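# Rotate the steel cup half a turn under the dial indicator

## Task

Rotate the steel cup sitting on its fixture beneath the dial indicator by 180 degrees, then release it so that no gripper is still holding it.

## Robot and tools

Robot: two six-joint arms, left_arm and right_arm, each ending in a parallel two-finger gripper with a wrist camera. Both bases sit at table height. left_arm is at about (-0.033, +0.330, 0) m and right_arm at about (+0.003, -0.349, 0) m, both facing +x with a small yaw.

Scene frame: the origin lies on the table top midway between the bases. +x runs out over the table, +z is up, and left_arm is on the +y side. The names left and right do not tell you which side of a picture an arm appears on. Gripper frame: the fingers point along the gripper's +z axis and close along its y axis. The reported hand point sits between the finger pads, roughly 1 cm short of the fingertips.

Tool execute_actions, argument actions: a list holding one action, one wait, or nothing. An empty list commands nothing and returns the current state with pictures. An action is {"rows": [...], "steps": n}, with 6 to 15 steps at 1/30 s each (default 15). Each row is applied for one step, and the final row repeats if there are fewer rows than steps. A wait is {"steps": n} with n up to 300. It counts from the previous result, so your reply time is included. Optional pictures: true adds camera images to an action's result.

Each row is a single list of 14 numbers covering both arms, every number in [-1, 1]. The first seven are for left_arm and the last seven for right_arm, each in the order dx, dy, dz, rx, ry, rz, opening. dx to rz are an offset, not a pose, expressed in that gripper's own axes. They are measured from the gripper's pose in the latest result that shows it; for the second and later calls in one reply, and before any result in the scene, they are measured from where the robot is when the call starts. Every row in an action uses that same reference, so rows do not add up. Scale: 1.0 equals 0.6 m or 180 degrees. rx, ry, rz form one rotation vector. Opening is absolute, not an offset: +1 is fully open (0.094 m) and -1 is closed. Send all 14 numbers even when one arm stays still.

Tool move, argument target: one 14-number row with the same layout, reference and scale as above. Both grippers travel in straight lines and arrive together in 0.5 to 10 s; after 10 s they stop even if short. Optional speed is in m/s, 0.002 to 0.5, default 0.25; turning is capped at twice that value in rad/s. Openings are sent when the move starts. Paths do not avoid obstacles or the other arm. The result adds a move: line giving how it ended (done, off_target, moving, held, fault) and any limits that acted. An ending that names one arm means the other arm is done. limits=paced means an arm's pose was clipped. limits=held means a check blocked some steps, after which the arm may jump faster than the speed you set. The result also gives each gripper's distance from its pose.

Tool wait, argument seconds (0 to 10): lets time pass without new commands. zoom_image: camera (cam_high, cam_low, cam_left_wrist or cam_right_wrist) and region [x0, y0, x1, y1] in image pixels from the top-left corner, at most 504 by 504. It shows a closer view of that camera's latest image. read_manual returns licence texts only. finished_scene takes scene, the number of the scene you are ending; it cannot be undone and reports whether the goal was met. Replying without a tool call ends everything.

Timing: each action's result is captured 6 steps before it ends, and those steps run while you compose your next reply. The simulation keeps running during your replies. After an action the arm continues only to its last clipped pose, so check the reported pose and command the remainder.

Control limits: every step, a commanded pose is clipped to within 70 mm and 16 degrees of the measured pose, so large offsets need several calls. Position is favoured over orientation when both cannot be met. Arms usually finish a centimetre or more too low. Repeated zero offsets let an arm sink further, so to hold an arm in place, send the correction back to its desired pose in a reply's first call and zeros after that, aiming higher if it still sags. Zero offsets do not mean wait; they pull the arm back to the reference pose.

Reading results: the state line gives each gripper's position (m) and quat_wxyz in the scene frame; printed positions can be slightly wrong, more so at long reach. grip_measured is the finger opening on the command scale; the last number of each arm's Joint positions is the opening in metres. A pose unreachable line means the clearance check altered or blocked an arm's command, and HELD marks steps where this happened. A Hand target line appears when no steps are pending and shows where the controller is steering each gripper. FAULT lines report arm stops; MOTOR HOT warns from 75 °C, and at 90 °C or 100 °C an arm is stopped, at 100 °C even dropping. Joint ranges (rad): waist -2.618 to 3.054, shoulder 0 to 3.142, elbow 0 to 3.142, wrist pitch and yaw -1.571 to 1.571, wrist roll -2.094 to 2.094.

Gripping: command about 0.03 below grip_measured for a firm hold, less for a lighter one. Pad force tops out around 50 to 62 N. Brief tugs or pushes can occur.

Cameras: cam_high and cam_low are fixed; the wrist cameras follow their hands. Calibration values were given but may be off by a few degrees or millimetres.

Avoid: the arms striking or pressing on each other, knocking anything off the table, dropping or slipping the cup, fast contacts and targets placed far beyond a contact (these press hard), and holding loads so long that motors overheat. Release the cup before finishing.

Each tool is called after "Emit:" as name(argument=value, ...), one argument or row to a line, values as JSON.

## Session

Emit:
execute_actions(
  actions=[],
)

Scene clock: 0.00 s of 4800.00 s.
left_arm: end_effector_position=(+0.2336, -0.2886, +0.1625) grip_measured=+1.000 end_effector_quat_wxyz=(+0.319, +0.411, +0.702, -0.487) | right_arm: end_effector_position=(+0.4675, -0.5356, +0.3020) grip_measured=+1.000 end_effector_quat_wxyz=(+0.509, +0.180, +0.723, -0.431)
Joint positions: left_arm=[-1.072  2.363  1.887  0.11   0.442 -0.298  0.094] | right_arm=[-0.056  1.672  1.24   0.27   0.819 -0.341  0.094]
Joint velocities: left_arm=[-0.017 -0.002  0.007  0.066 -0.022 -0.022  0.   ] | right_arm=[-0.002  0.012  0.022  0.066 -0.081 -0.007  0.   ]
Motor temperatures (°C, as the motors report them): left_arm=[21 24 22 21 22 22] | right_arm=[23 26 23 26 21 20]
Hand target (left_arm): +0.234, -0.289, +0.179; +0.329, +0.412, +0.692, -0.493
Hand target (right_arm): +0.465, -0.536, +0.320; +0.528, +0.192, +0.708, -0.427
camera_calibration (this result's frames):
cam_left_wrist: T_world_to_cam=[[-0.950257, -0.169412, 0.261365, 0.128833], [-0.307666, 0.641256, -0.702945, 0.416397], [-0.0485145, -0.748392, -0.66148, 0.0255757], [0, 0, 0, 1]] pos_world=[0.251776, -0.22605, 0.27595]
cam_right_wrist: T_world_to_cam=[[-0.550133, -0.518065, 0.654952, -0.209546], [-0.801901, 0.108861, -0.587456, 0.652766], [0.233042, -0.848385, -0.475325, -0.300487], [0, 0, 0, 1]] pos_world=[0.478201, -0.434548, 0.377884]

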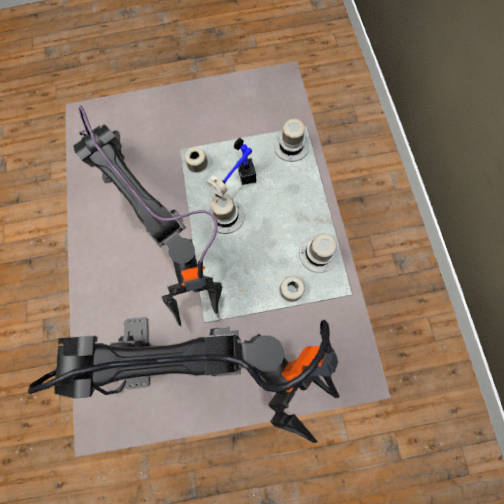

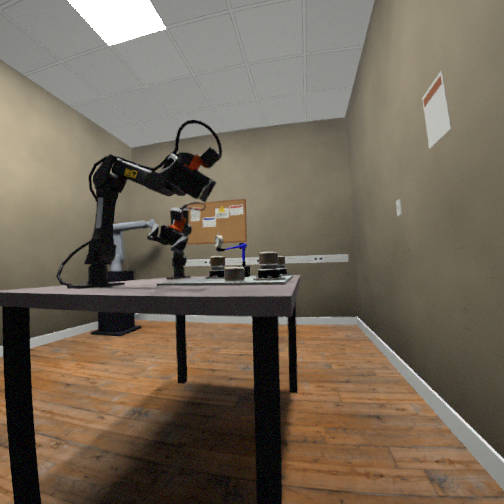

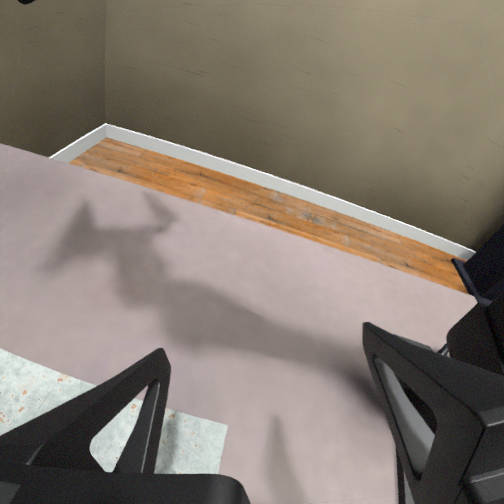

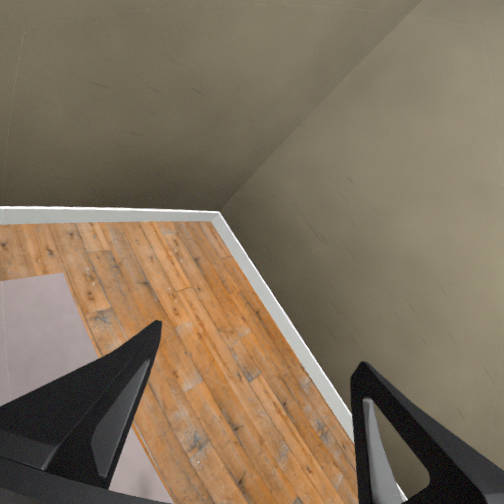

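Emit:
zoom_image(
  camera="cam_high",
  region=[170, 120, 290, 250],
)

Emit:
zoom_image(
  camera="cam_low",
  region=[150, 220, 300, 290],
)

Region (170, 120, 290, 250) of cam_high's 504x504 image, scaled by 3.877, with more detail than that image has; it fills the left 465 columns of this view, and the rest is white.

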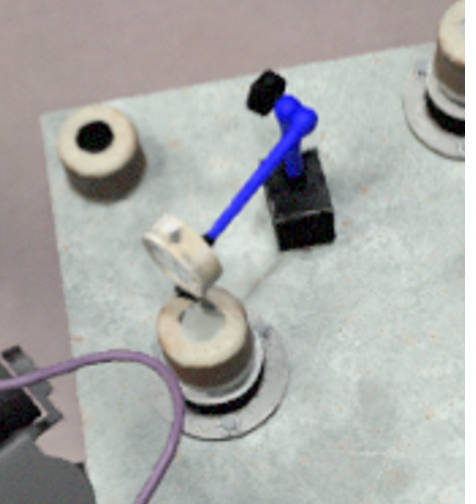

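Region (150, 220, 300, 290) of cam_low's 504x504 image, scaled by 3.360, with more detail than that image has; it fills the top 235 rows of this view, and the rest is white.

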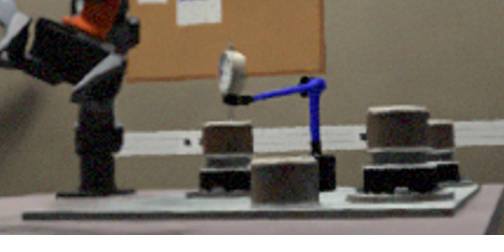

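Emit:
move(
  target=[-0.1047, 0.0292, -0.9917, -0.2923, -0.0367, 0.0177, 1, 0.2798, 0.3999, -0.9244, -0.3188, -0.0867, 0.1146, 1],
  speed=0.45,
)

Scene clock: 14.90 s of 4800.00 s.
left_arm: end_effector_position=(+0.2565, +0.2609, +0.3855) grip_measured=+1.000 end_effector_quat_wxyz=(+0.507, +0.216, +0.823, -0.138) | right_arm: end_effector_position=(+0.2334, +0.0163, +0.1041) grip_measured=+1.000 end_effector_quat_wxyz=(+0.681, -0.031, +0.730, +0.040)
Joint positions: left_arm=[ 0.042  1.058  1.469 -0.951  0.515  0.278  0.094] | right_arm=[1.481 2.084 0.831 0.992 1.305 0.269 0.094]
Joint velocities: left_arm=[-0.002  0.012  0.002 -0.007 -0.066 -0.066  0.   ] | right_arm=[ 0.002 -0.002  0.022 -0.022 -0.037 -0.051  0.   ]
Motor temperatures (°C, as the motors report them): left_arm=[21 29 24 24 22 22] | right_arm=[23 28 24 29 21 20]
Hand target (left_arm): +0.255, +0.261, +0.396; +0.516, +0.220, +0.816, -0.138
Hand target (right_arm): +0.235, +0.016, +0.109; +0.686, -0.018, +0.726, +0.043
Off the commanded pose (left_arm): 0.016 m, 2 deg.
Off the commanded pose (right_arm): 0.010 m, 1 deg.
Kept back: nothing.
After step 90, 9.40 s passed at rest.
move: off_target (left_arm); limits=paced
camera_calibration (this result's frames):
cam_left_wrist: T_world_to_cam=[[-0.529111, -0.833917, -0.156919, 0.412002], [-0.591002, 0.494858, -0.637049, 0.313302], [0.608898, -0.24433, -0.754682, 0.321271], [0, 0, 0, 1]] pos_world=[0.207536, 0.267032, 0.506697]
cam_right_wrist: T_world_to_cam=[[0.140371, -0.959858, 0.242834, -0.0338099], [-0.518962, -0.2802, -0.807568, 0.251927], [0.843193, -0.012662, -0.537462, -0.0214002], [0, 0, 0, 1]] pos_world=[0.153531, 0.0378662, 0.200156]

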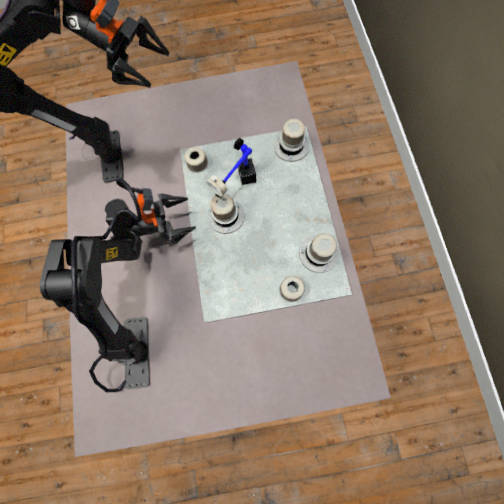

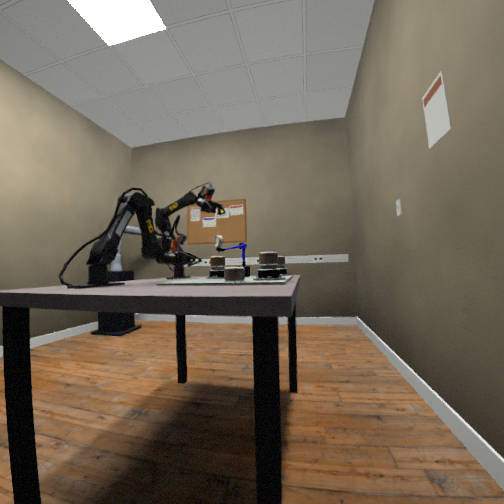

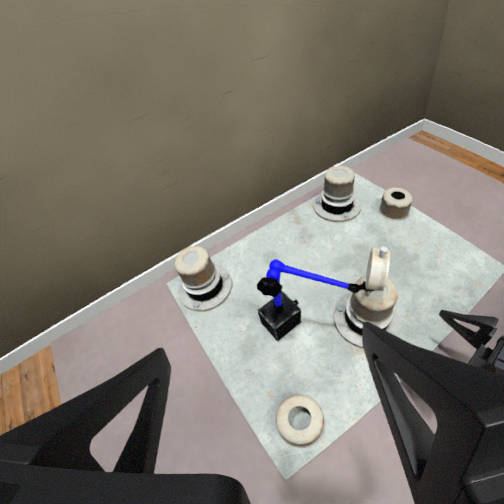

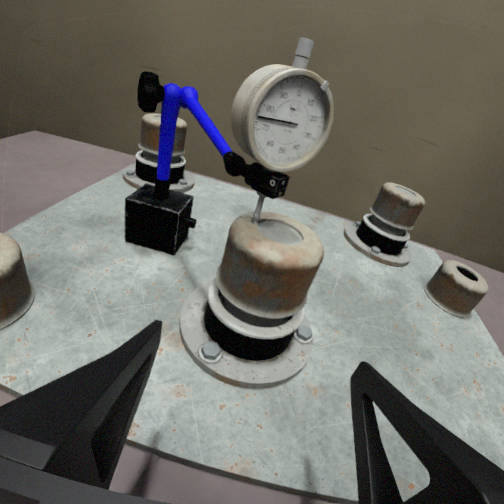

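Emit:
execute_actions(
  actions=[],
)

Scene clock: 16.13 s of 4800.00 s.
left_arm: end_effector_position=(+0.2564, +0.2608, +0.3854) grip_measured=+1.000 end_effector_quat_wxyz=(+0.507, +0.216, +0.823, -0.138) | right_arm: end_effector_position=(+0.2335, +0.0164, +0.1047) grip_measured=+1.000 end_effector_quat_wxyz=(+0.682, -0.030, +0.730, +0.040)
Joint positions: left_arm=[ 0.042  1.058  1.469 -0.951  0.515  0.278  0.094] | right_arm=[1.481 2.085 0.831 0.998 1.305 0.265 0.094]
Joint velocities: left_arm=[ 0.002 -0.002 -0.022  0.007 -0.022  0.139  0.   ] | right_arm=[-0.002 -0.002 -0.012 -0.007 -0.037  0.066  0.   ]
Motor temperatures (°C, as the motors report them): left_arm=[21 28 24 24 22 22] | right_arm=[23 28 24 29 21 20]
Hand target (left_arm): +0.255, +0.261, +0.396; +0.516, +0.220, +0.816, -0.138
Hand target (right_arm): +0.235, +0.016, +0.109; +0.686, -0.018, +0.726, +0.043
Off the commanded pose (left_arm): 0.016 m, 2 deg.
Off the commanded pose (right_arm): 0.010 m, 1 deg.
Kept back: nothing.
Steps of this call (steps 1 to 37: nothing new was sent). Readings (end_effector_position):
1: left_arm (+0.2565, +0.2609, +0.3855) | right_arm (+0.2335, +0.0163, +0.1043)
2: left_arm (+0.2565, +0.2608, +0.3855) | right_arm (+0.2335, +0.0163, +0.1043)
4: left_arm (+0.2565, +0.2608, +0.3855) | right_arm (+0.2335, +0.0164, +0.1044)
8: left_arm (+0.2564, +0.2608, +0.3854) | right_arm (+0.2335, +0.0164, +0.1046)
37: the state above
camera_calibration (this result's frames):
cam_left_wrist: T_world_to_cam=[[-0.529558, -0.833642, -0.156877, 0.41193], [-0.590883, 0.495201, -0.636894, 0.313077], [0.608627, -0.244576, -0.754822, 0.321442], [0, 0, 0, 1]] pos_world=[0.207494, 0.266983, 0.506651]
cam_right_wrist: T_world_to_cam=[[0.139933, -0.960318, 0.241265, -0.0335708], [-0.517799, -0.278661, -0.808846, 0.252308], [0.84398, -0.0117425, -0.536246, -0.0214299], [0, 0, 0, 1]] pos_world=[0.153429, 0.0378182, 0.200686]

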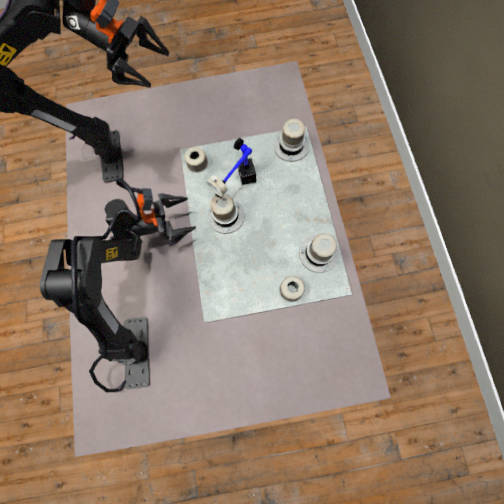

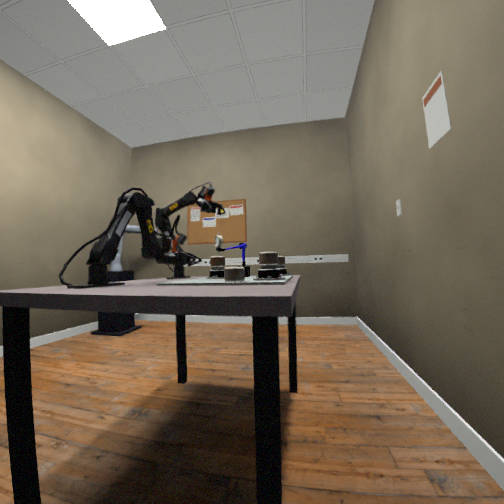

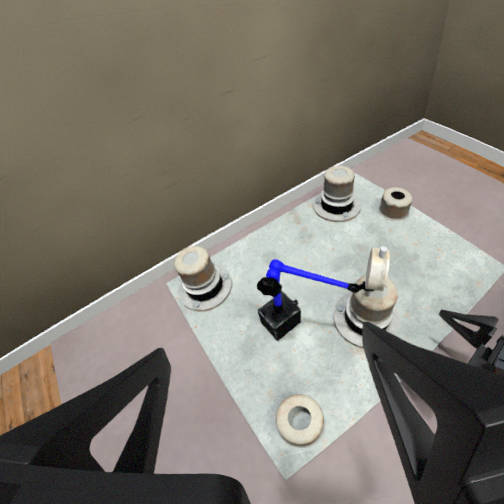

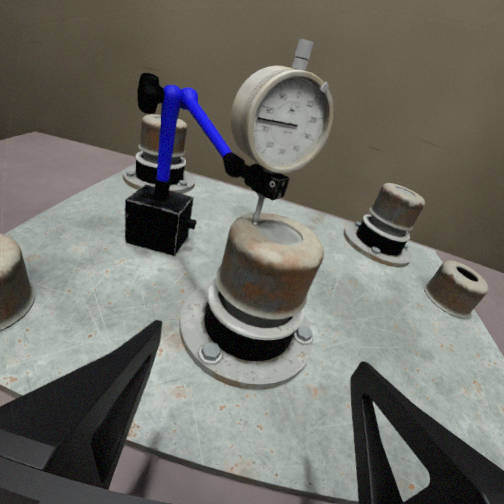

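Emit:
zoom_image(
  camera="cam_right_wrist",
  region=[150, 170, 390, 410],
)

Emit:
zoom_image(
  camera="cam_high",
  region=[130, 130, 290, 290],
)

Region (150, 170, 390, 410) of cam_right_wrist's 504x504 image, scaled by 2.100, with more detail than that image has.

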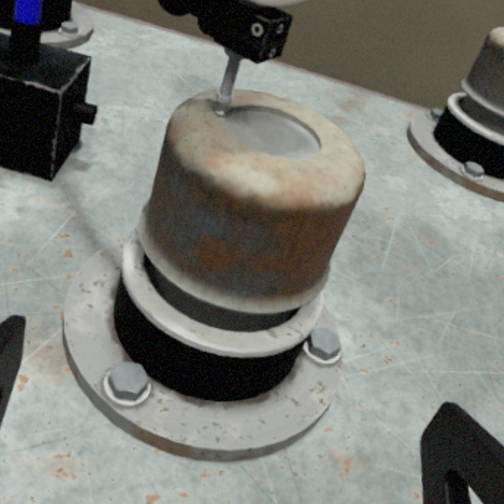

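Region (130, 130, 290, 290) of cam_high's 504x504 image, scaled by 3.150, with more detail than that image has.

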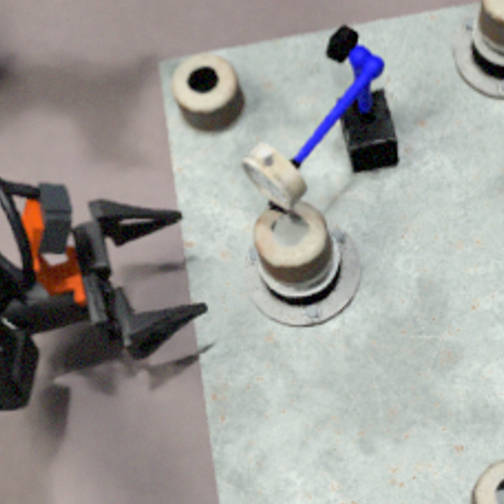

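Emit:
move(
  target=[-0.0148, -0.001, -0.0099, 0.0007, -0.0066, 0.0038, 1, -0.011, -0.0082, 0.1773, 0.0038, -0.004, 0.0067, 1],
  speed=0.15,
)

Scene clock: 24.07 s of 4800.00 s.
left_arm: end_effector_position=(+0.2563, +0.2605, +0.3855) grip_measured=+1.000 end_effector_quat_wxyz=(+0.507, +0.217, +0.823, -0.138) | right_arm: end_effector_position=(+0.3366, +0.0169, +0.0926) grip_measured=+1.000 end_effector_quat_wxyz=(+0.678, -0.029, +0.734, +0.028)
Joint positions: left_arm=[ 0.042  1.058  1.469 -0.951  0.517  0.28   0.094] | right_arm=[1.215 2.214 0.975 1.078 1.062 0.143 0.094]
Joint velocities: left_arm=[ 0.002 -0.012  0.012 -0.066 -0.022  0.022  0.   ] | right_arm=[ 0.012  0.002 -0.017 -0.11   0.022  0.007  0.   ]
Motor temperatures (°C, as the motors report them): left_arm=[21 27 24 25 22 22] | right_arm=[23 28 24 29 21 20]
Hand target (left_arm): +0.255, +0.261, +0.396; +0.516, +0.220, +0.816, -0.138
Hand target (right_arm): +0.340, +0.023, +0.104; +0.686, -0.019, +0.726, +0.043
Off the commanded pose (left_arm): 0.011 m, 1 deg.
Off the commanded pose (right_arm): 0.013 m, 2 deg.
Kept back: nothing.
After step 90, 3.70 s passed at rest.
move: off_target (left_arm, right_arm)
camera_calibration (this result's frames):
cam_left_wrist: T_world_to_cam=[[-0.531257, -0.832517, -0.157103, 0.411854], [-0.589454, 0.496409, -0.637277, 0.312675], [0.608531, -0.245953, -0.754451, 0.32175], [0, 0, 0, 1]] pos_world=[0.207313, 0.266796, 0.506708]
cam_right_wrist: T_world_to_cam=[[0.12416, -0.958902, 0.255129, -0.0406623], [-0.531209, -0.281405, -0.799142, 0.299705], [0.838094, -0.0363052, -0.544317, -0.11176], [0, 0, 0, 1]] pos_world=[0.25792, 0.0412898, 0.189048]

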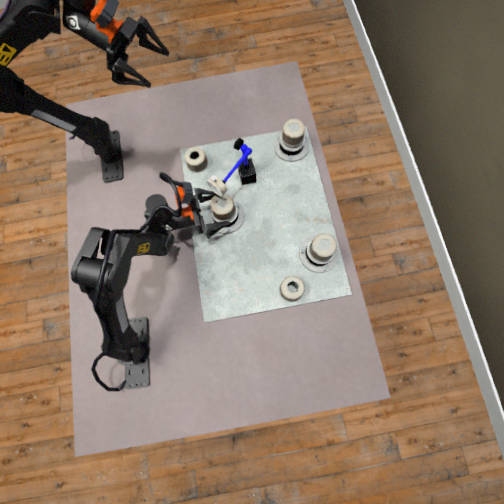

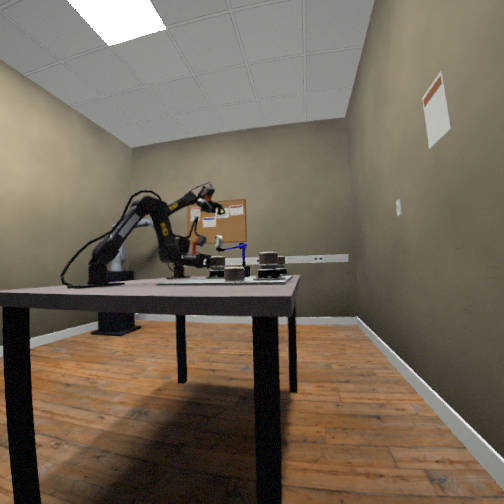

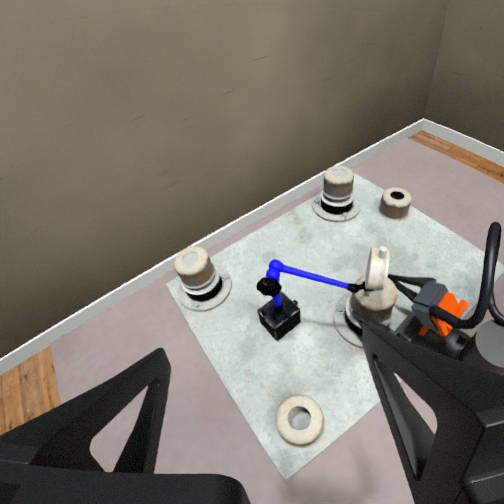

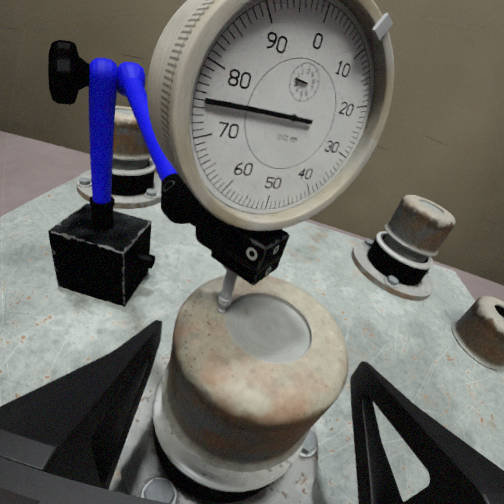

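Emit:
zoom_image(
  camera="cam_right_wrist",
  region=[120, 250, 400, 504],
)

Emit:
zoom_image(
  camera="cam_high",
  region=[160, 150, 280, 270],
)

Emit:
zoom_image(
  camera="cam_low",
  region=[160, 220, 260, 290],
)

Region (120, 250, 400, 504) of cam_right_wrist's 504x504 image, scaled by 1.800, with more detail than that image has; it fills the top 457 rows of this view, and the rest is white.

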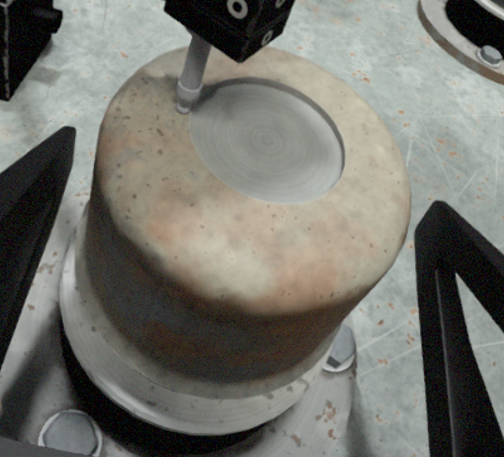

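Region (160, 150, 280, 270) of cam_high's 504x504 image, scaled by 4.200, with more detail than that image has.

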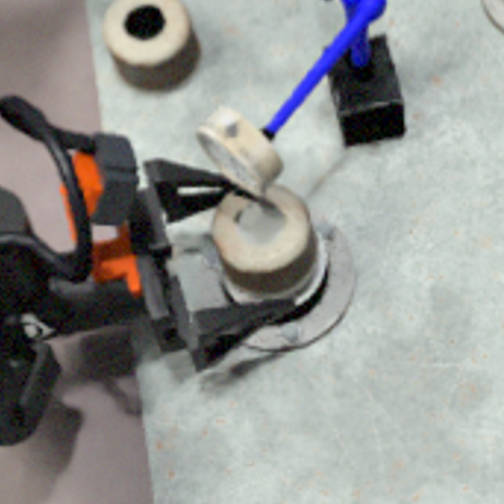

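Region (160, 220, 260, 290) of cam_low's 504x504 image, scaled by 5.040, with more detail than that image has; it fills the top 353 rows of this view, and the rest is white.

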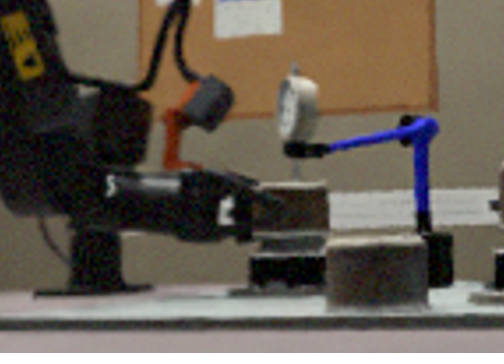

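Emit:
execute_actions(
  actions=[
    {"rows": [[-0.0148,-0.001,-0.0099,0.0007,-0.0066,0.0038,1,-0.0195,0.012,0.0056,-0.0027,-0.0076,0.0109,0.92],[-0.0148,-0.001,-0.0099,0.0007,-0.0066,0.0038,1,-0.0195,0.015,0.0056,-0.0027,-0.0076,0.0109,0.84],[-0.0148,-0.001,-0.0099,0.0007,-0.0066,0.0038,1,-0.0195,0.018,0.0056,-0.0027,-0.0076,0.0109,0.76],[-0.0148,-0.001,-0.0099,0.0007,-0.0066,0.0038,1,-0.0195,0.018,0.0056,-0.0027,-0.0076,0.0109,0.68],[-0.0148,-0.001,-0.0099,0.0007,-0.0066,0.0038,1,-0.0195,0.018,0.0056,-0.0027,-0.0076,0.0109,0.61],[-0.0148,-0.001,-0.0099,0.0007,-0.0066,0.0038,1,-0.0195,0.018,0.0056,-0.0027,-0.0076,0.0109,0.55],[-0.0148,-0.001,-0.0099,0.0007,-0.0066,0.0038,1,-0.0195,0.018,0.0056,-0.0027,-0.0076,0.0109,0.5],[-0.0148,-0.001,-0.0099,0.0007,-0.0066,0.0038,1,-0.0195,0.018,0.0056,-0.0027,-0.0076,0.0109,0.46],[-0.0148,-0.001,-0.0099,0.0007,-0.0066,0.0038,1,-0.0195,0.018,0.0056,-0.0027,-0.0076,0.0109,0.43]], "steps": 11},
  ],
)

Emit:
move(
  target=[-0.0148,-0.001,-0.0099,0.0007,-0.0066,0.0038,1,-0.0217,0.006,0.003,-0.543,-0.0048,-0.0451,0.43],
  speed=0.38,
)

Emit:
execute_actions(
  actions=[
    {"rows": [[-0.0148,-0.001,-0.0099,0.0007,-0.0066,0.0038,1,-0.023,-0.005,0.005,0,-0.002,-0.005,0.7],[-0.0148,-0.001,-0.0099,0.0007,-0.0066,0.0038,1,-0.025,-0.005,0.005,0,-0.002,-0.005,1.0]], "steps": 7},
  ],
)

Emit:
move(
  target=[-0.0148,-0.001,-0.0099,0.0007,-0.0066,0.0038,1,-0.015,-0.005,0.0074,0.4546,-0.0142,0.0389,1.0],
  speed=0.3,
)

Scene clock: 35.70 s of 4800.00 s.
left_arm: end_effector_position=(+0.2562, +0.2603, +0.3856) grip_measured=+1.000 end_effector_quat_wxyz=(+0.507, +0.217, +0.822, -0.139) | right_arm: end_effector_position=(+0.3379, +0.0203, +0.0943) grip_measured=+0.646 end_effector_quat_wxyz=(+0.680, -0.027, +0.732, +0.032)
Joint positions: left_arm=[ 0.042  1.058  1.469 -0.951  0.518  0.28   0.094] | right_arm=[1.215 2.22  0.99  1.078 1.06  0.143 0.077]
Joint velocities: left_arm=[-0.012 -0.007  0.012  0.022  0.066 -0.022  0.   ] | right_arm=[-0.007  0.042  0.12   0.007 -0.037 -0.051 -0.07 ]
Motor temperatures (°C, as the motors report them): left_arm=[21 25 25 25 22 22] | right_arm=[23 29 24 30 21 20]
Steps of this call (steps 1 to 90: nothing new was sent; then 8.47 s passed at rest; steps 91 to 95: the first 5 steps of this action). Readings (end_effector_position):
91: left_arm (+0.2563, +0.2605, +0.3855) | right_arm (+0.3365, +0.0172, +0.0926)
92: left_arm (+0.2563, +0.2605, +0.3855) | right_arm (+0.3366, +0.0174, +0.0927)
94: left_arm (+0.2563, +0.2604, +0.3855) | right_arm (+0.3375, +0.0194, +0.0938)
95: the state above

Scene clock: 38.93 s of 4800.00 s.
left_arm: end_effector_position=(+0.2561, +0.2600, +0.3857) grip_measured=+1.000 end_effector_quat_wxyz=(+0.507, +0.218, +0.822, -0.139) | right_arm: end_effector_position=(+0.3398, +0.0252, +0.0942) grip_measured=+0.466 end_effector_quat_wxyz=(-0.427, +0.572, -0.457, -0.531)
Joint positions: left_arm=[ 0.042  1.058  1.469 -0.951  0.52   0.281  0.094] | right_arm=[ 0.553  2.292  1.186  0.845 -1.294 -0.254  0.069]
Joint velocities: left_arm=[-0.007 -0.007 -0.007 -0.051  0.007 -0.022  0.   ] | right_arm=[-0.007 -0.002  0.032 -0.037  0.022 -0.051 -0.001]
Motor temperatures (°C, as the motors report them): left_arm=[21 25 25 25 22 22] | right_arm=[23 30 24 30 21 20]
Hand target (left_arm): +0.255, +0.261, +0.396; +0.516, +0.221, +0.816, -0.139
Hand target (right_arm): +0.344, +0.027, +0.107; -0.433, +0.576, -0.449, -0.529
Off your previous action's commanded pose (left_arm): 0.011 m, 1 deg at its last step (step 6 of this call).
Off your previous action's commanded pose (right_arm): 0.011 m, 2 deg at its last step (step 6 of this call).
Off the commanded pose (left_arm): 0.011 m, 1 deg.
Off the commanded pose (right_arm): 0.014 m, 1 deg.
Kept back: nothing.
move: off_target (left_arm, right_arm)
camera_calibration (this result's frames):
cam_left_wrist: T_world_to_cam=[[-0.534262, -0.83054, -0.157378, 0.411664], [-0.58695, 0.498459, -0.637988, 0.312012], [0.608321, -0.24848, -0.753793, 0.322328], [0, 0, 0, 1]] pos_world=[0.206993, 0.26647, 0.506815]
cam_right_wrist: T_world_to_cam=[[0.931429, 0.253838, 0.260778, -0.33888], [0.355382, -0.48011, -0.801996, 0.0090282], [-0.0783748, 0.839679, -0.537398, 0.175434], [0, 0, 0, 1]] pos_world=[0.326184, -0.0569534, 0.189891]

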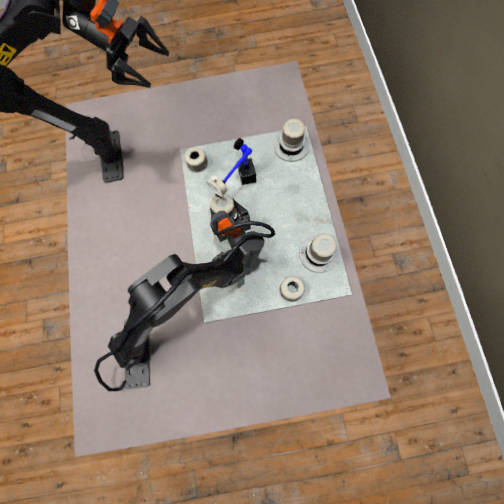

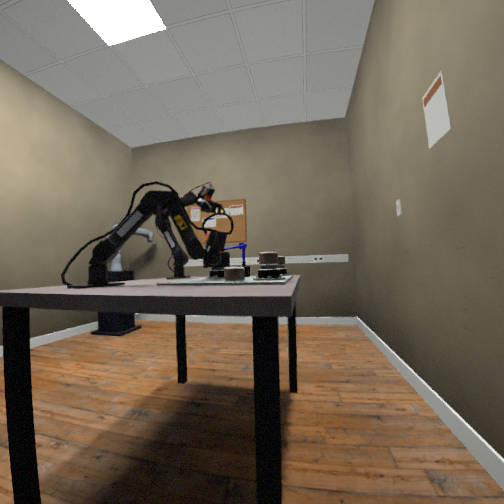

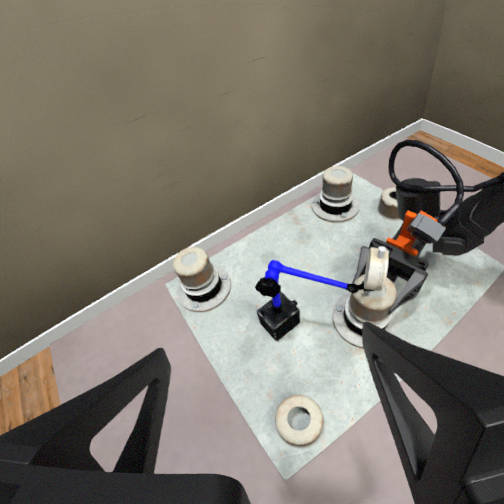

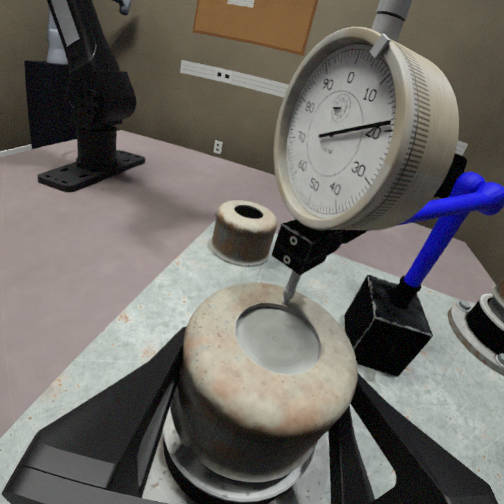

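Scene clock: 38.97 s of 4800.00 s.
left_arm: end_effector_position=(+0.2561, +0.2600, +0.3857) grip_measured=+1.000 end_effector_quat_wxyz=(+0.507, +0.218, +0.822, -0.139) | right_arm: end_effector_position=(+0.3399, +0.0252, +0.0943) grip_measured=+0.605 end_effector_quat_wxyz=(-0.427, +0.572, -0.457, -0.531)
Joint positions: left_arm=[ 0.042  1.058  1.469 -0.951  0.52   0.281  0.094] | right_arm=[ 0.553  2.292  1.186  0.845 -1.294 -0.254  0.075]
Joint velocities: left_arm=[-0.002 -0.002 -0.002 -0.007 -0.022 -0.081  0.   ] | right_arm=[ 0.002 -0.007  0.012  0.037 -0.022 -0.007  0.189]
Motor temperatures (°C, as the motors report them): left_arm=[21 25 25 25 22 22] | right_arm=[23 30 24 30 21 20]
Steps of this call (step 1: the first step of this action). Readings (end_effector_position):
1: the state above

Scene clock: 42.37 s of 4800.00 s.
left_arm: end_effector_position=(+0.2559, +0.2595, +0.3858) grip_measured=+1.000 end_effector_quat_wxyz=(+0.507, +0.220, +0.821, -0.140) | right_arm: end_effector_position=(+0.3388, +0.0231, +0.0964) grip_measured=+1.000 end_effector_quat_wxyz=(+0.670, -0.124, +0.721, +0.129)
Joint positions: left_arm=[ 0.042  1.058  1.469 -0.951  0.523  0.283  0.094] | right_arm=[1.132 2.155 0.825 1.24  0.702 0.079 0.094]
Joint velocities: left_arm=[-0.002 -0.027  0.012 -0.007  0.066 -0.022  0.   ] | right_arm=[-0.017 -0.002  0.002 -0.051  0.051 -0.051  0.   ]
Motor temperatures (°C, as the motors report them): left_arm=[21 25 25 26 22 22] | right_arm=[23 30 24 31 21 20]
Hand target (left_arm): +0.254, +0.260, +0.396; +0.517, +0.223, +0.815, -0.140
Hand target (right_arm): +0.339, +0.029, +0.104; +0.674, -0.112, +0.717, +0.139
Off your previous action's commanded pose (left_arm): 0.011 m, 1 deg at its last step (step 6 of this call).
Off your previous action's commanded pose (right_arm): 0.016 m, 1 deg at its last step (step 6 of this call).
Off the commanded pose (left_arm): 0.011 m, 1 deg.
Off the commanded pose (right_arm): 0.011 m, 2 deg.
Kept back: nothing.
move: off_target (left_arm, right_arm)
camera_calibration (this result's frames):
cam_left_wrist: T_world_to_cam=[[-0.536988, -0.828697, -0.157813, 0.411562], [-0.584606, 0.50043, -0.638596, 0.311347], [0.608177, -0.25066, -0.753186, 0.322805], [0, 0, 0, 1]] pos_world=[0.206697, 0.266167, 0.506907]
cam_right_wrist: T_world_to_cam=[[0.383401, -0.892194, 0.238733, -0.123715], [-0.431379, -0.401548, -0.807881, 0.275506], [0.816649, 0.206758, -0.538828, -0.11025], [0, 0, 0, 1]] pos_world=[0.256316, 0.0230462, 0.192705]

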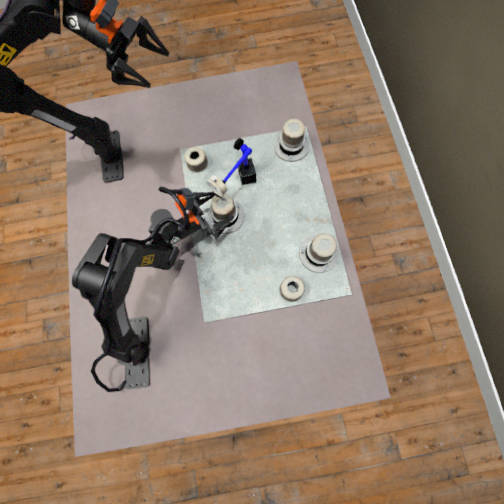

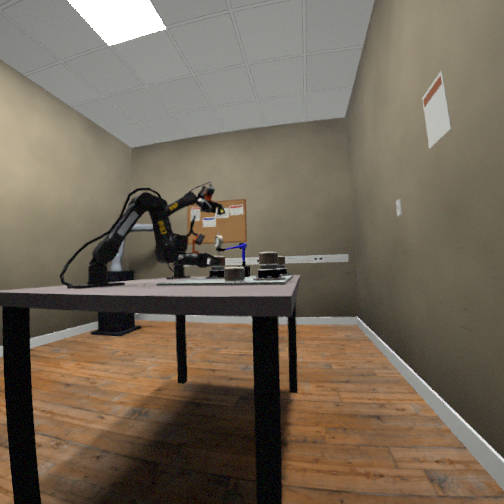

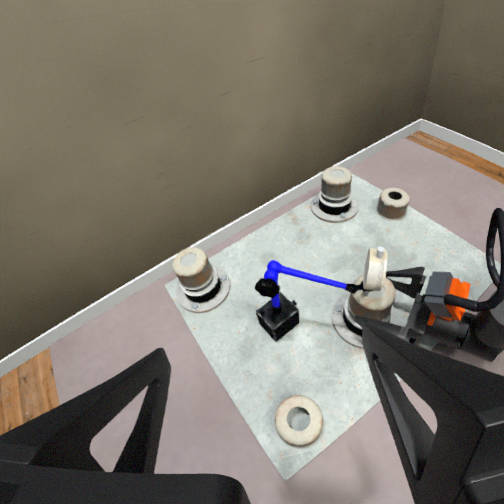

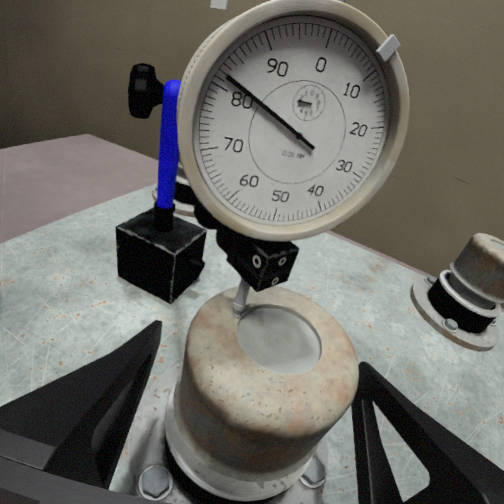

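Emit:
zoom_image(
  camera="cam_right_wrist",
  region=[120, 250, 400, 504],
)

Region (120, 250, 400, 504) of cam_right_wrist's 504x504 image, scaled by 1.800, with more detail than that image has; it fills the top 457 rows of this view, and the rest is white.

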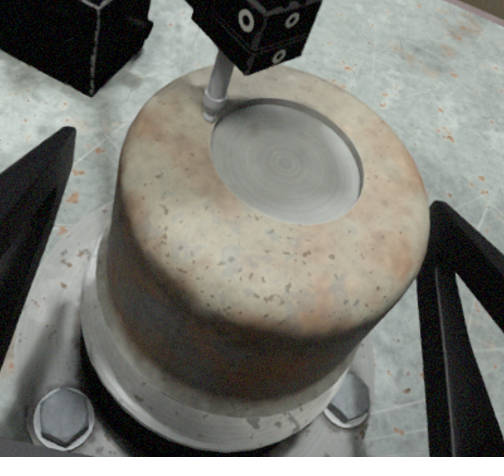

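Emit:
execute_actions(
  actions=[
    {"rows": [[-0.0148,0.0,-0.0099,0.0007,-0.0066,0.0038,1,-0.0127,0.0093,0.0029,0.0005,-0.0053,0.0091,0.9],[-0.0148,0.0,-0.0099,0.0007,-0.0066,0.0038,1,-0.0127,0.0093,0.0029,0.0005,-0.0053,0.0091,0.8],[-0.0148,0.0,-0.0099,0.0007,-0.0066,0.0038,1,-0.0127,0.0093,0.0029,0.0005,-0.0053,0.0091,0.71],[-0.0148,0.0,-0.0099,0.0007,-0.0066,0.0038,1,-0.0127,0.0093,0.0029,0.0005,-0.0053,0.0091,0.63],[-0.0148,0.0,-0.0099,0.0007,-0.0066,0.0038,1,-0.0127,0.0093,0.0029,0.0005,-0.0053,0.0091,0.56],[-0.0148,0.0,-0.0099,0.0007,-0.0066,0.0038,1,-0.0127,0.0093,0.0029,0.0005,-0.0053,0.0091,0.5],[-0.0148,0.0,-0.0099,0.0007,-0.0066,0.0038,1,-0.0127,0.0093,0.0029,0.0005,-0.0053,0.0091,0.46],[-0.0148,0.0,-0.0099,0.0007,-0.0066,0.0038,1,-0.0127,0.0093,0.0029,0.0005,-0.0053,0.0091,0.43]], "steps": 10},
  ],
)

Emit:
move(
  target=[-0.0148,0.0,-0.0099,0.0007,-0.0066,0.0038,1,-0.0217,0.005,0.006,-0.4603,0.0039,-0.0351,0.43],
  speed=0.38,
)

Emit:
execute_actions(
  actions=[
    {"rows": [[-0.0148,0.0,-0.0099,0.0007,-0.0066,0.0038,1,-0.023,-0.007,0.005,0,-0.002,-0.005,0.7],[-0.0148,0.0,-0.0099,0.0007,-0.0066,0.0038,1,-0.023,-0.007,0.005,0,-0.002,-0.005,1.0],[-0.0148,0.0,-0.0099,0.0007,-0.0066,0.0038,1,-0.023,-0.007,0.005,0,-0.002,-0.005,1.0],[-0.0148,0.0,-0.0099,0.0007,-0.0066,0.0038,1,-0.024,-0.007,0.003,0,-0.002,-0.005,1.0],[-0.0148,0.0,-0.0099,0.0007,-0.0066,0.0038,1,-0.026,-0.007,-0.003,0,-0.002,-0.005,1.0],[-0.0148,0.0,-0.0099,0.0007,-0.0066,0.0038,1,-0.029,-0.007,-0.012,0,-0.002,-0.005,1.0],[-0.0148,0.0,-0.0099,0.0007,-0.0066,0.0038,1,-0.032,-0.007,-0.023,0,-0.002,-0.005,1.0],[-0.0148,0.0,-0.0099,0.0007,-0.0066,0.0038,1,-0.036,-0.007,-0.035,0,-0.002,-0.005,1.0],[-0.0148,0.0,-0.0099,0.0007,-0.0066,0.0038,1,-0.04,-0.007,-0.047,0,-0.002,-0.005,1.0],[-0.0148,0.0,-0.0099,0.0007,-0.0066,0.0038,1,-0.044,-0.007,-0.058,0,-0.002,-0.005,1.0],[-0.0148,0.0,-0.0099,0.0007,-0.0066,0.0038,1,-0.047,-0.007,-0.067,0,-0.002,-0.005,1.0],[-0.0148,0.0,-0.0099,0.0007,-0.0066,0.0038,1,-0.049,-0.007,-0.074,0,-0.002,-0.005,1.0],[-0.0148,0.0,-0.0099,0.0007,-0.0066,0.0038,1,-0.05,-0.007,-0.078,0,-0.002,-0.005,1.0],[-0.0148,0.0,-0.0099,0.0007,-0.0066,0.0038,1,-0.05,-0.007,-0.08,0,-0.002,-0.005,1.0]], "steps": 15},
  ],
)

Emit:
zoom_image(
  camera="cam_right_wrist",
  region=[120, 250, 400, 504],
)

Scene clock: 48.23 s of 4800.00 s.
left_arm: end_effector_position=(+0.2560, +0.2605, +0.3859) grip_measured=+1.000 end_effector_quat_wxyz=(+0.508, +0.219, +0.821, -0.140) | right_arm: end_effector_position=(+0.3390, +0.0227, +0.0962) grip_measured=+0.672 end_effector_quat_wxyz=(+0.670, -0.123, +0.721, +0.129)
Joint positions: left_arm=[ 0.047  1.058  1.469 -0.951  0.526  0.285  0.094] | right_arm=[1.132 2.155 0.825 1.239 0.704 0.08  0.079]
Joint velocities: left_arm=[ 0.017  0.007  0.002 -0.081 -0.022  0.007  0.   ] | right_arm=[-0.002  0.007  0.002 -0.051 -0.022  0.022 -0.081]
Motor temperatures (°C, as the motors report them): left_arm=[21 24 25 26 22 22] | right_arm=[23 30 24 31 21 20]
Steps of this call (steps 1 to 90: nothing new was sent; then 2.73 s passed at rest; steps 91 to 94: the first 4 steps of this action). Readings (end_effector_position):
91: left_arm (+0.2559, +0.2595, +0.3859) | right_arm (+0.3390, +0.0227, +0.0963)
92: left_arm (+0.2559, +0.2600, +0.3859) | right_arm (+0.3390, +0.0227, +0.0962)
94: the state above

Scene clock: 51.10 s of 4800.00 s.
left_arm: end_effector_position=(+0.2560, +0.2612, +0.3863) grip_measured=+1.000 end_effector_quat_wxyz=(+0.509, +0.220, +0.821, -0.140) | right_arm: end_effector_position=(+0.3398, +0.0250, +0.0950) grip_measured=+0.466 end_effector_quat_wxyz=(-0.420, +0.571, -0.456, -0.538)
Joint positions: left_arm=[ 0.053  1.058  1.469 -0.951  0.533  0.289  0.094] | right_arm=[ 0.551  2.295  1.199  0.829 -1.311 -0.247  0.069]
Joint velocities: left_arm=[ 0.002 -0.012 -0.002  0.051  0.051 -0.007  0.   ] | right_arm=[-0.017 -0.007  0.012 -0.022  0.066 -0.081 -0.   ]
Motor temperatures (°C, as the motors report them): left_arm=[21 24 25 26 22 22] | right_arm=[23 30 24 31 21 20]
Hand target (left_arm): +0.255, +0.261, +0.397; +0.517, +0.223, +0.814, -0.140
Hand target (right_arm): +0.344, +0.028, +0.108; -0.423, +0.572, -0.453, -0.537
Off your previous action's commanded pose (left_arm): 0.010 m, 1 deg at its last step (step 6 of this call).
Off your previous action's commanded pose (right_arm): 0.010 m, 2 deg at its last step (step 6 of this call).
Off the commanded pose (left_arm): 0.010 m, 1 deg.
Off the commanded pose (right_arm): 0.014 m, 1 deg.
Kept back: nothing.
move: off_target (right_arm)
camera_calibration (this result's frames):
cam_left_wrist: T_world_to_cam=[[-0.536194, -0.829017, -0.158832, 0.413415], [-0.582926, 0.499769, -0.640646, 0.311389], [0.610486, -0.250923, -0.751229, 0.322222], [0, 0, 0, 1]] pos_world=[0.206475, 0.267958, 0.507216]
cam_right_wrist: T_world_to_cam=[[0.931852, 0.266658, 0.24606, -0.338066], [0.349371, -0.476367, -0.806855, 0.0119771], [-0.0979391, 0.837835, -0.537066, 0.182635], [0, 0, 0, 1]] pos_world=[0.32873, -0.0571641, 0.190935]

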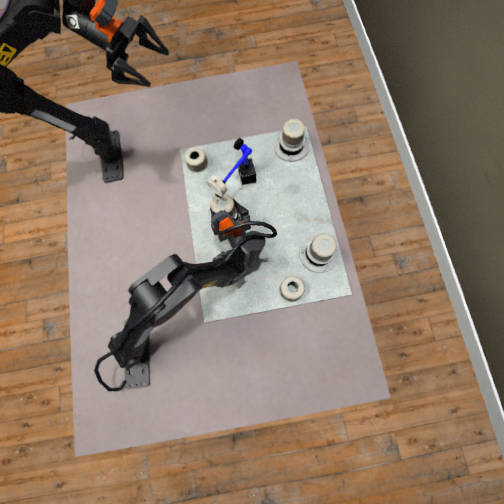

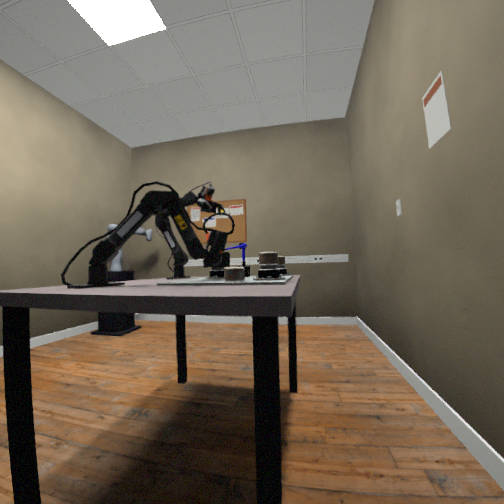

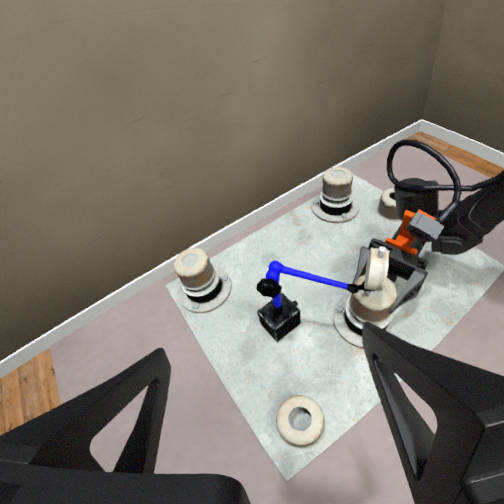

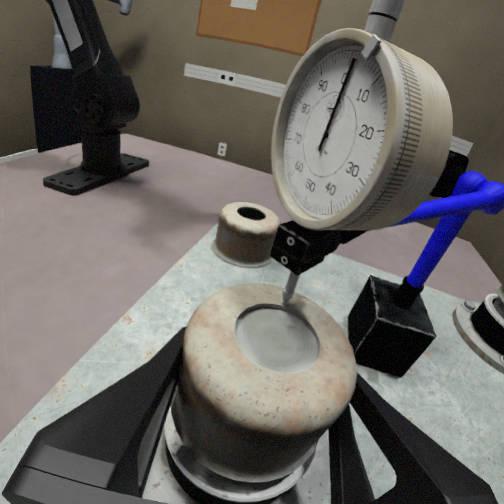

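Scene clock: 51.40 s of 4800.00 s.
left_arm: end_effector_position=(+0.2562, +0.2623, +0.3865) grip_measured=+1.000 end_effector_quat_wxyz=(+0.509, +0.219, +0.820, -0.140) | right_arm: end_effector_position=(+0.3413, +0.0202, +0.0961) grip_measured=+1.000 end_effector_quat_wxyz=(-0.414, +0.568, -0.461, -0.542)
Joint positions: left_arm=[ 0.059  1.058  1.469 -0.951  0.538  0.291  0.094] | right_arm=[ 0.539  2.287  1.199  0.799 -1.324 -0.251  0.094]
Joint velocities: left_arm=[-0.002 -0.012 -0.002 -0.066 -0.007  0.051  0.   ] | right_arm=[-0.222 -0.164 -0.022 -0.359 -0.3   -0.081  0.   ]
Motor temperatures (°C, as the motors report them): left_arm=[21 24 25 26 22 22] | right_arm=[23 30 24 31 21 20]
Steps of this call (steps 1 to 9: the first 9 steps of this action). Readings (end_effector_position):
1: left_arm (+0.2560, +0.2613, +0.3863) | right_arm (+0.3398, +0.0250, +0.0949)
2: left_arm (+0.2561, +0.2617, +0.3864) | right_arm (+0.3400, +0.0250, +0.0949)
4: left_arm (+0.2562, +0.2623, +0.3864) | right_arm (+0.3398, +0.0252, +0.0949)
8: left_arm (+0.2562, +0.2624, +0.3864) | right_arm (+0.3402, +0.0229, +0.0948)
9: the state above

Region (120, 250, 400, 504) of cam_right_wrist's 504x504 image, scaled by 1.800, with more detail than that image has; it fills the top 457 rows of this view, and the rest is white.

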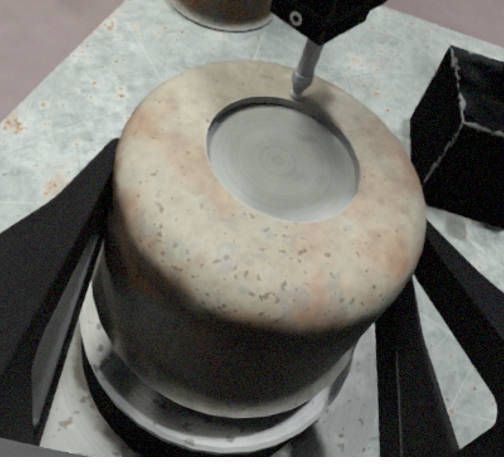

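Emit:
execute_actions(
  actions=[],
)

Scene clock: 51.83 s of 4800.00 s.
left_arm: end_effector_position=(+0.2561, +0.2622, +0.3865) grip_measured=+1.000 end_effector_quat_wxyz=(+0.509, +0.219, +0.820, -0.140) | right_arm: end_effector_position=(+0.3623, -0.0186, +0.1191) grip_measured=+1.000 end_effector_quat_wxyz=(-0.431, +0.562, -0.461, -0.534)
Joint positions: left_arm=[ 0.059  1.058  1.469 -0.951  0.538  0.292  0.094] | right_arm=[ 0.439  2.216  1.199  0.682 -1.393 -0.323  0.094]
Joint velocities: left_arm=[-0.007  0.002  0.027 -0.007 -0.022 -0.066  0.   ] | right_arm=[-0.007 -0.002  0.002 -0.095 -0.051 -0.066  0.   ]
Motor temperatures (°C, as the motors report them): left_arm=[21 24 25 26 22 22] | right_arm=[23 30 24 31 21 20]
Hand target (left_arm): +0.255, +0.262, +0.397; +0.518, +0.223, +0.814, -0.140
Hand target (right_arm): +0.356, -0.018, +0.128; -0.428, +0.569, -0.450, -0.539
Off the commanded pose (left_arm): 0.010 m, 1 deg.
Off the commanded pose (right_arm): 0.012 m, 2 deg.
Kept back: nothing.
Steps of this call (steps 1 to 6: the last 6 steps of your previous action; steps 7 to 13: nothing new was sent). Readings (end_effector_position):
1: left_arm (+0.2562, +0.2623, +0.3865) | right_arm (+0.3437, +0.0161, +0.0983)
2: left_arm (+0.2561, +0.2623, +0.3865) | right_arm (+0.3469, +0.0110, +0.1015)
4: left_arm (+0.2561, +0.2623, +0.3865) | right_arm (+0.3547, -0.0009, +0.1093)
8: left_arm (+0.2561, +0.2622, +0.3865) | right_arm (+0.3645, -0.0174, +0.1202)
13: the state above
camera_calibration (this result's frames):
cam_left_wrist: T_world_to_cam=[[-0.535415, -0.829452, -0.159188, 0.41436], [-0.582361, 0.499072, -0.641703, 0.311548], [0.611708, -0.250873, -0.750251, 0.321883], [0, 0, 0, 1]] pos_world=[0.20639, 0.268958, 0.507376]
cam_right_wrist: T_world_to_cam=[[0.938616, 0.236208, 0.251407, -0.356999], [0.337498, -0.477999, -0.810933, 0.00762013], [-0.0713765, 0.846004, -0.528378, 0.223821], [0, 0, 0, 1]] pos_world=[0.348489, -0.101385, 0.214193]

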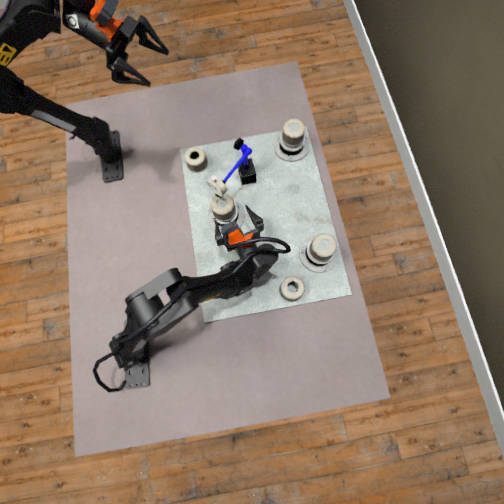

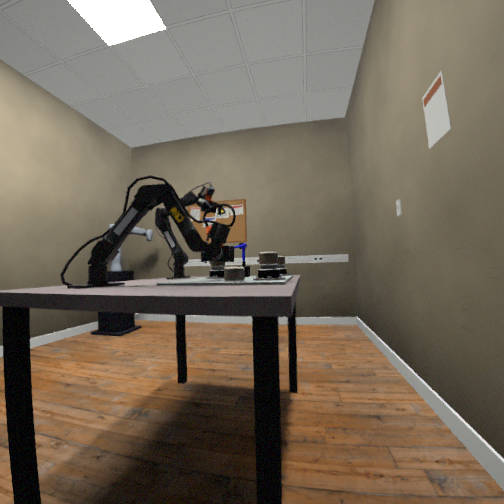

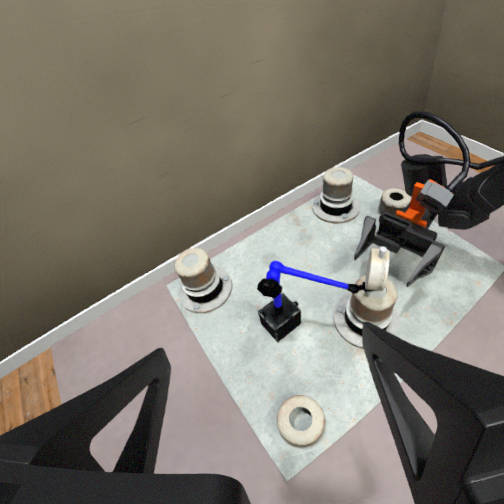

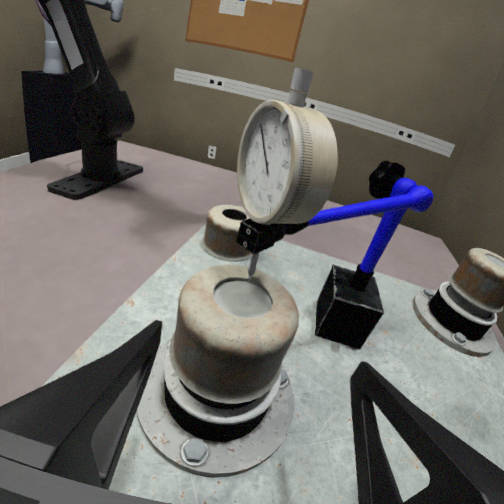

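Emit:
zoom_image(
  camera="cam_right_wrist",
  region=[130, 90, 350, 420],
)

Region (130, 90, 350, 420) of cam_right_wrist's 504x504 image, scaled by 1.527, with more detail than that image has.

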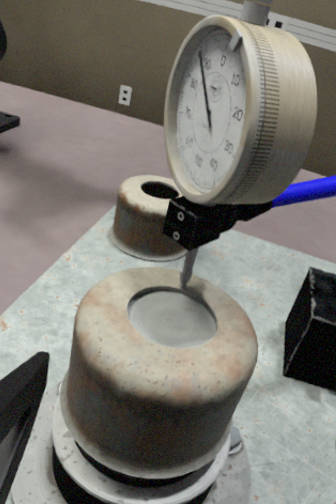

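Emit:
finished_scene(
  scene=2,
)

The scene is finished: the task was done.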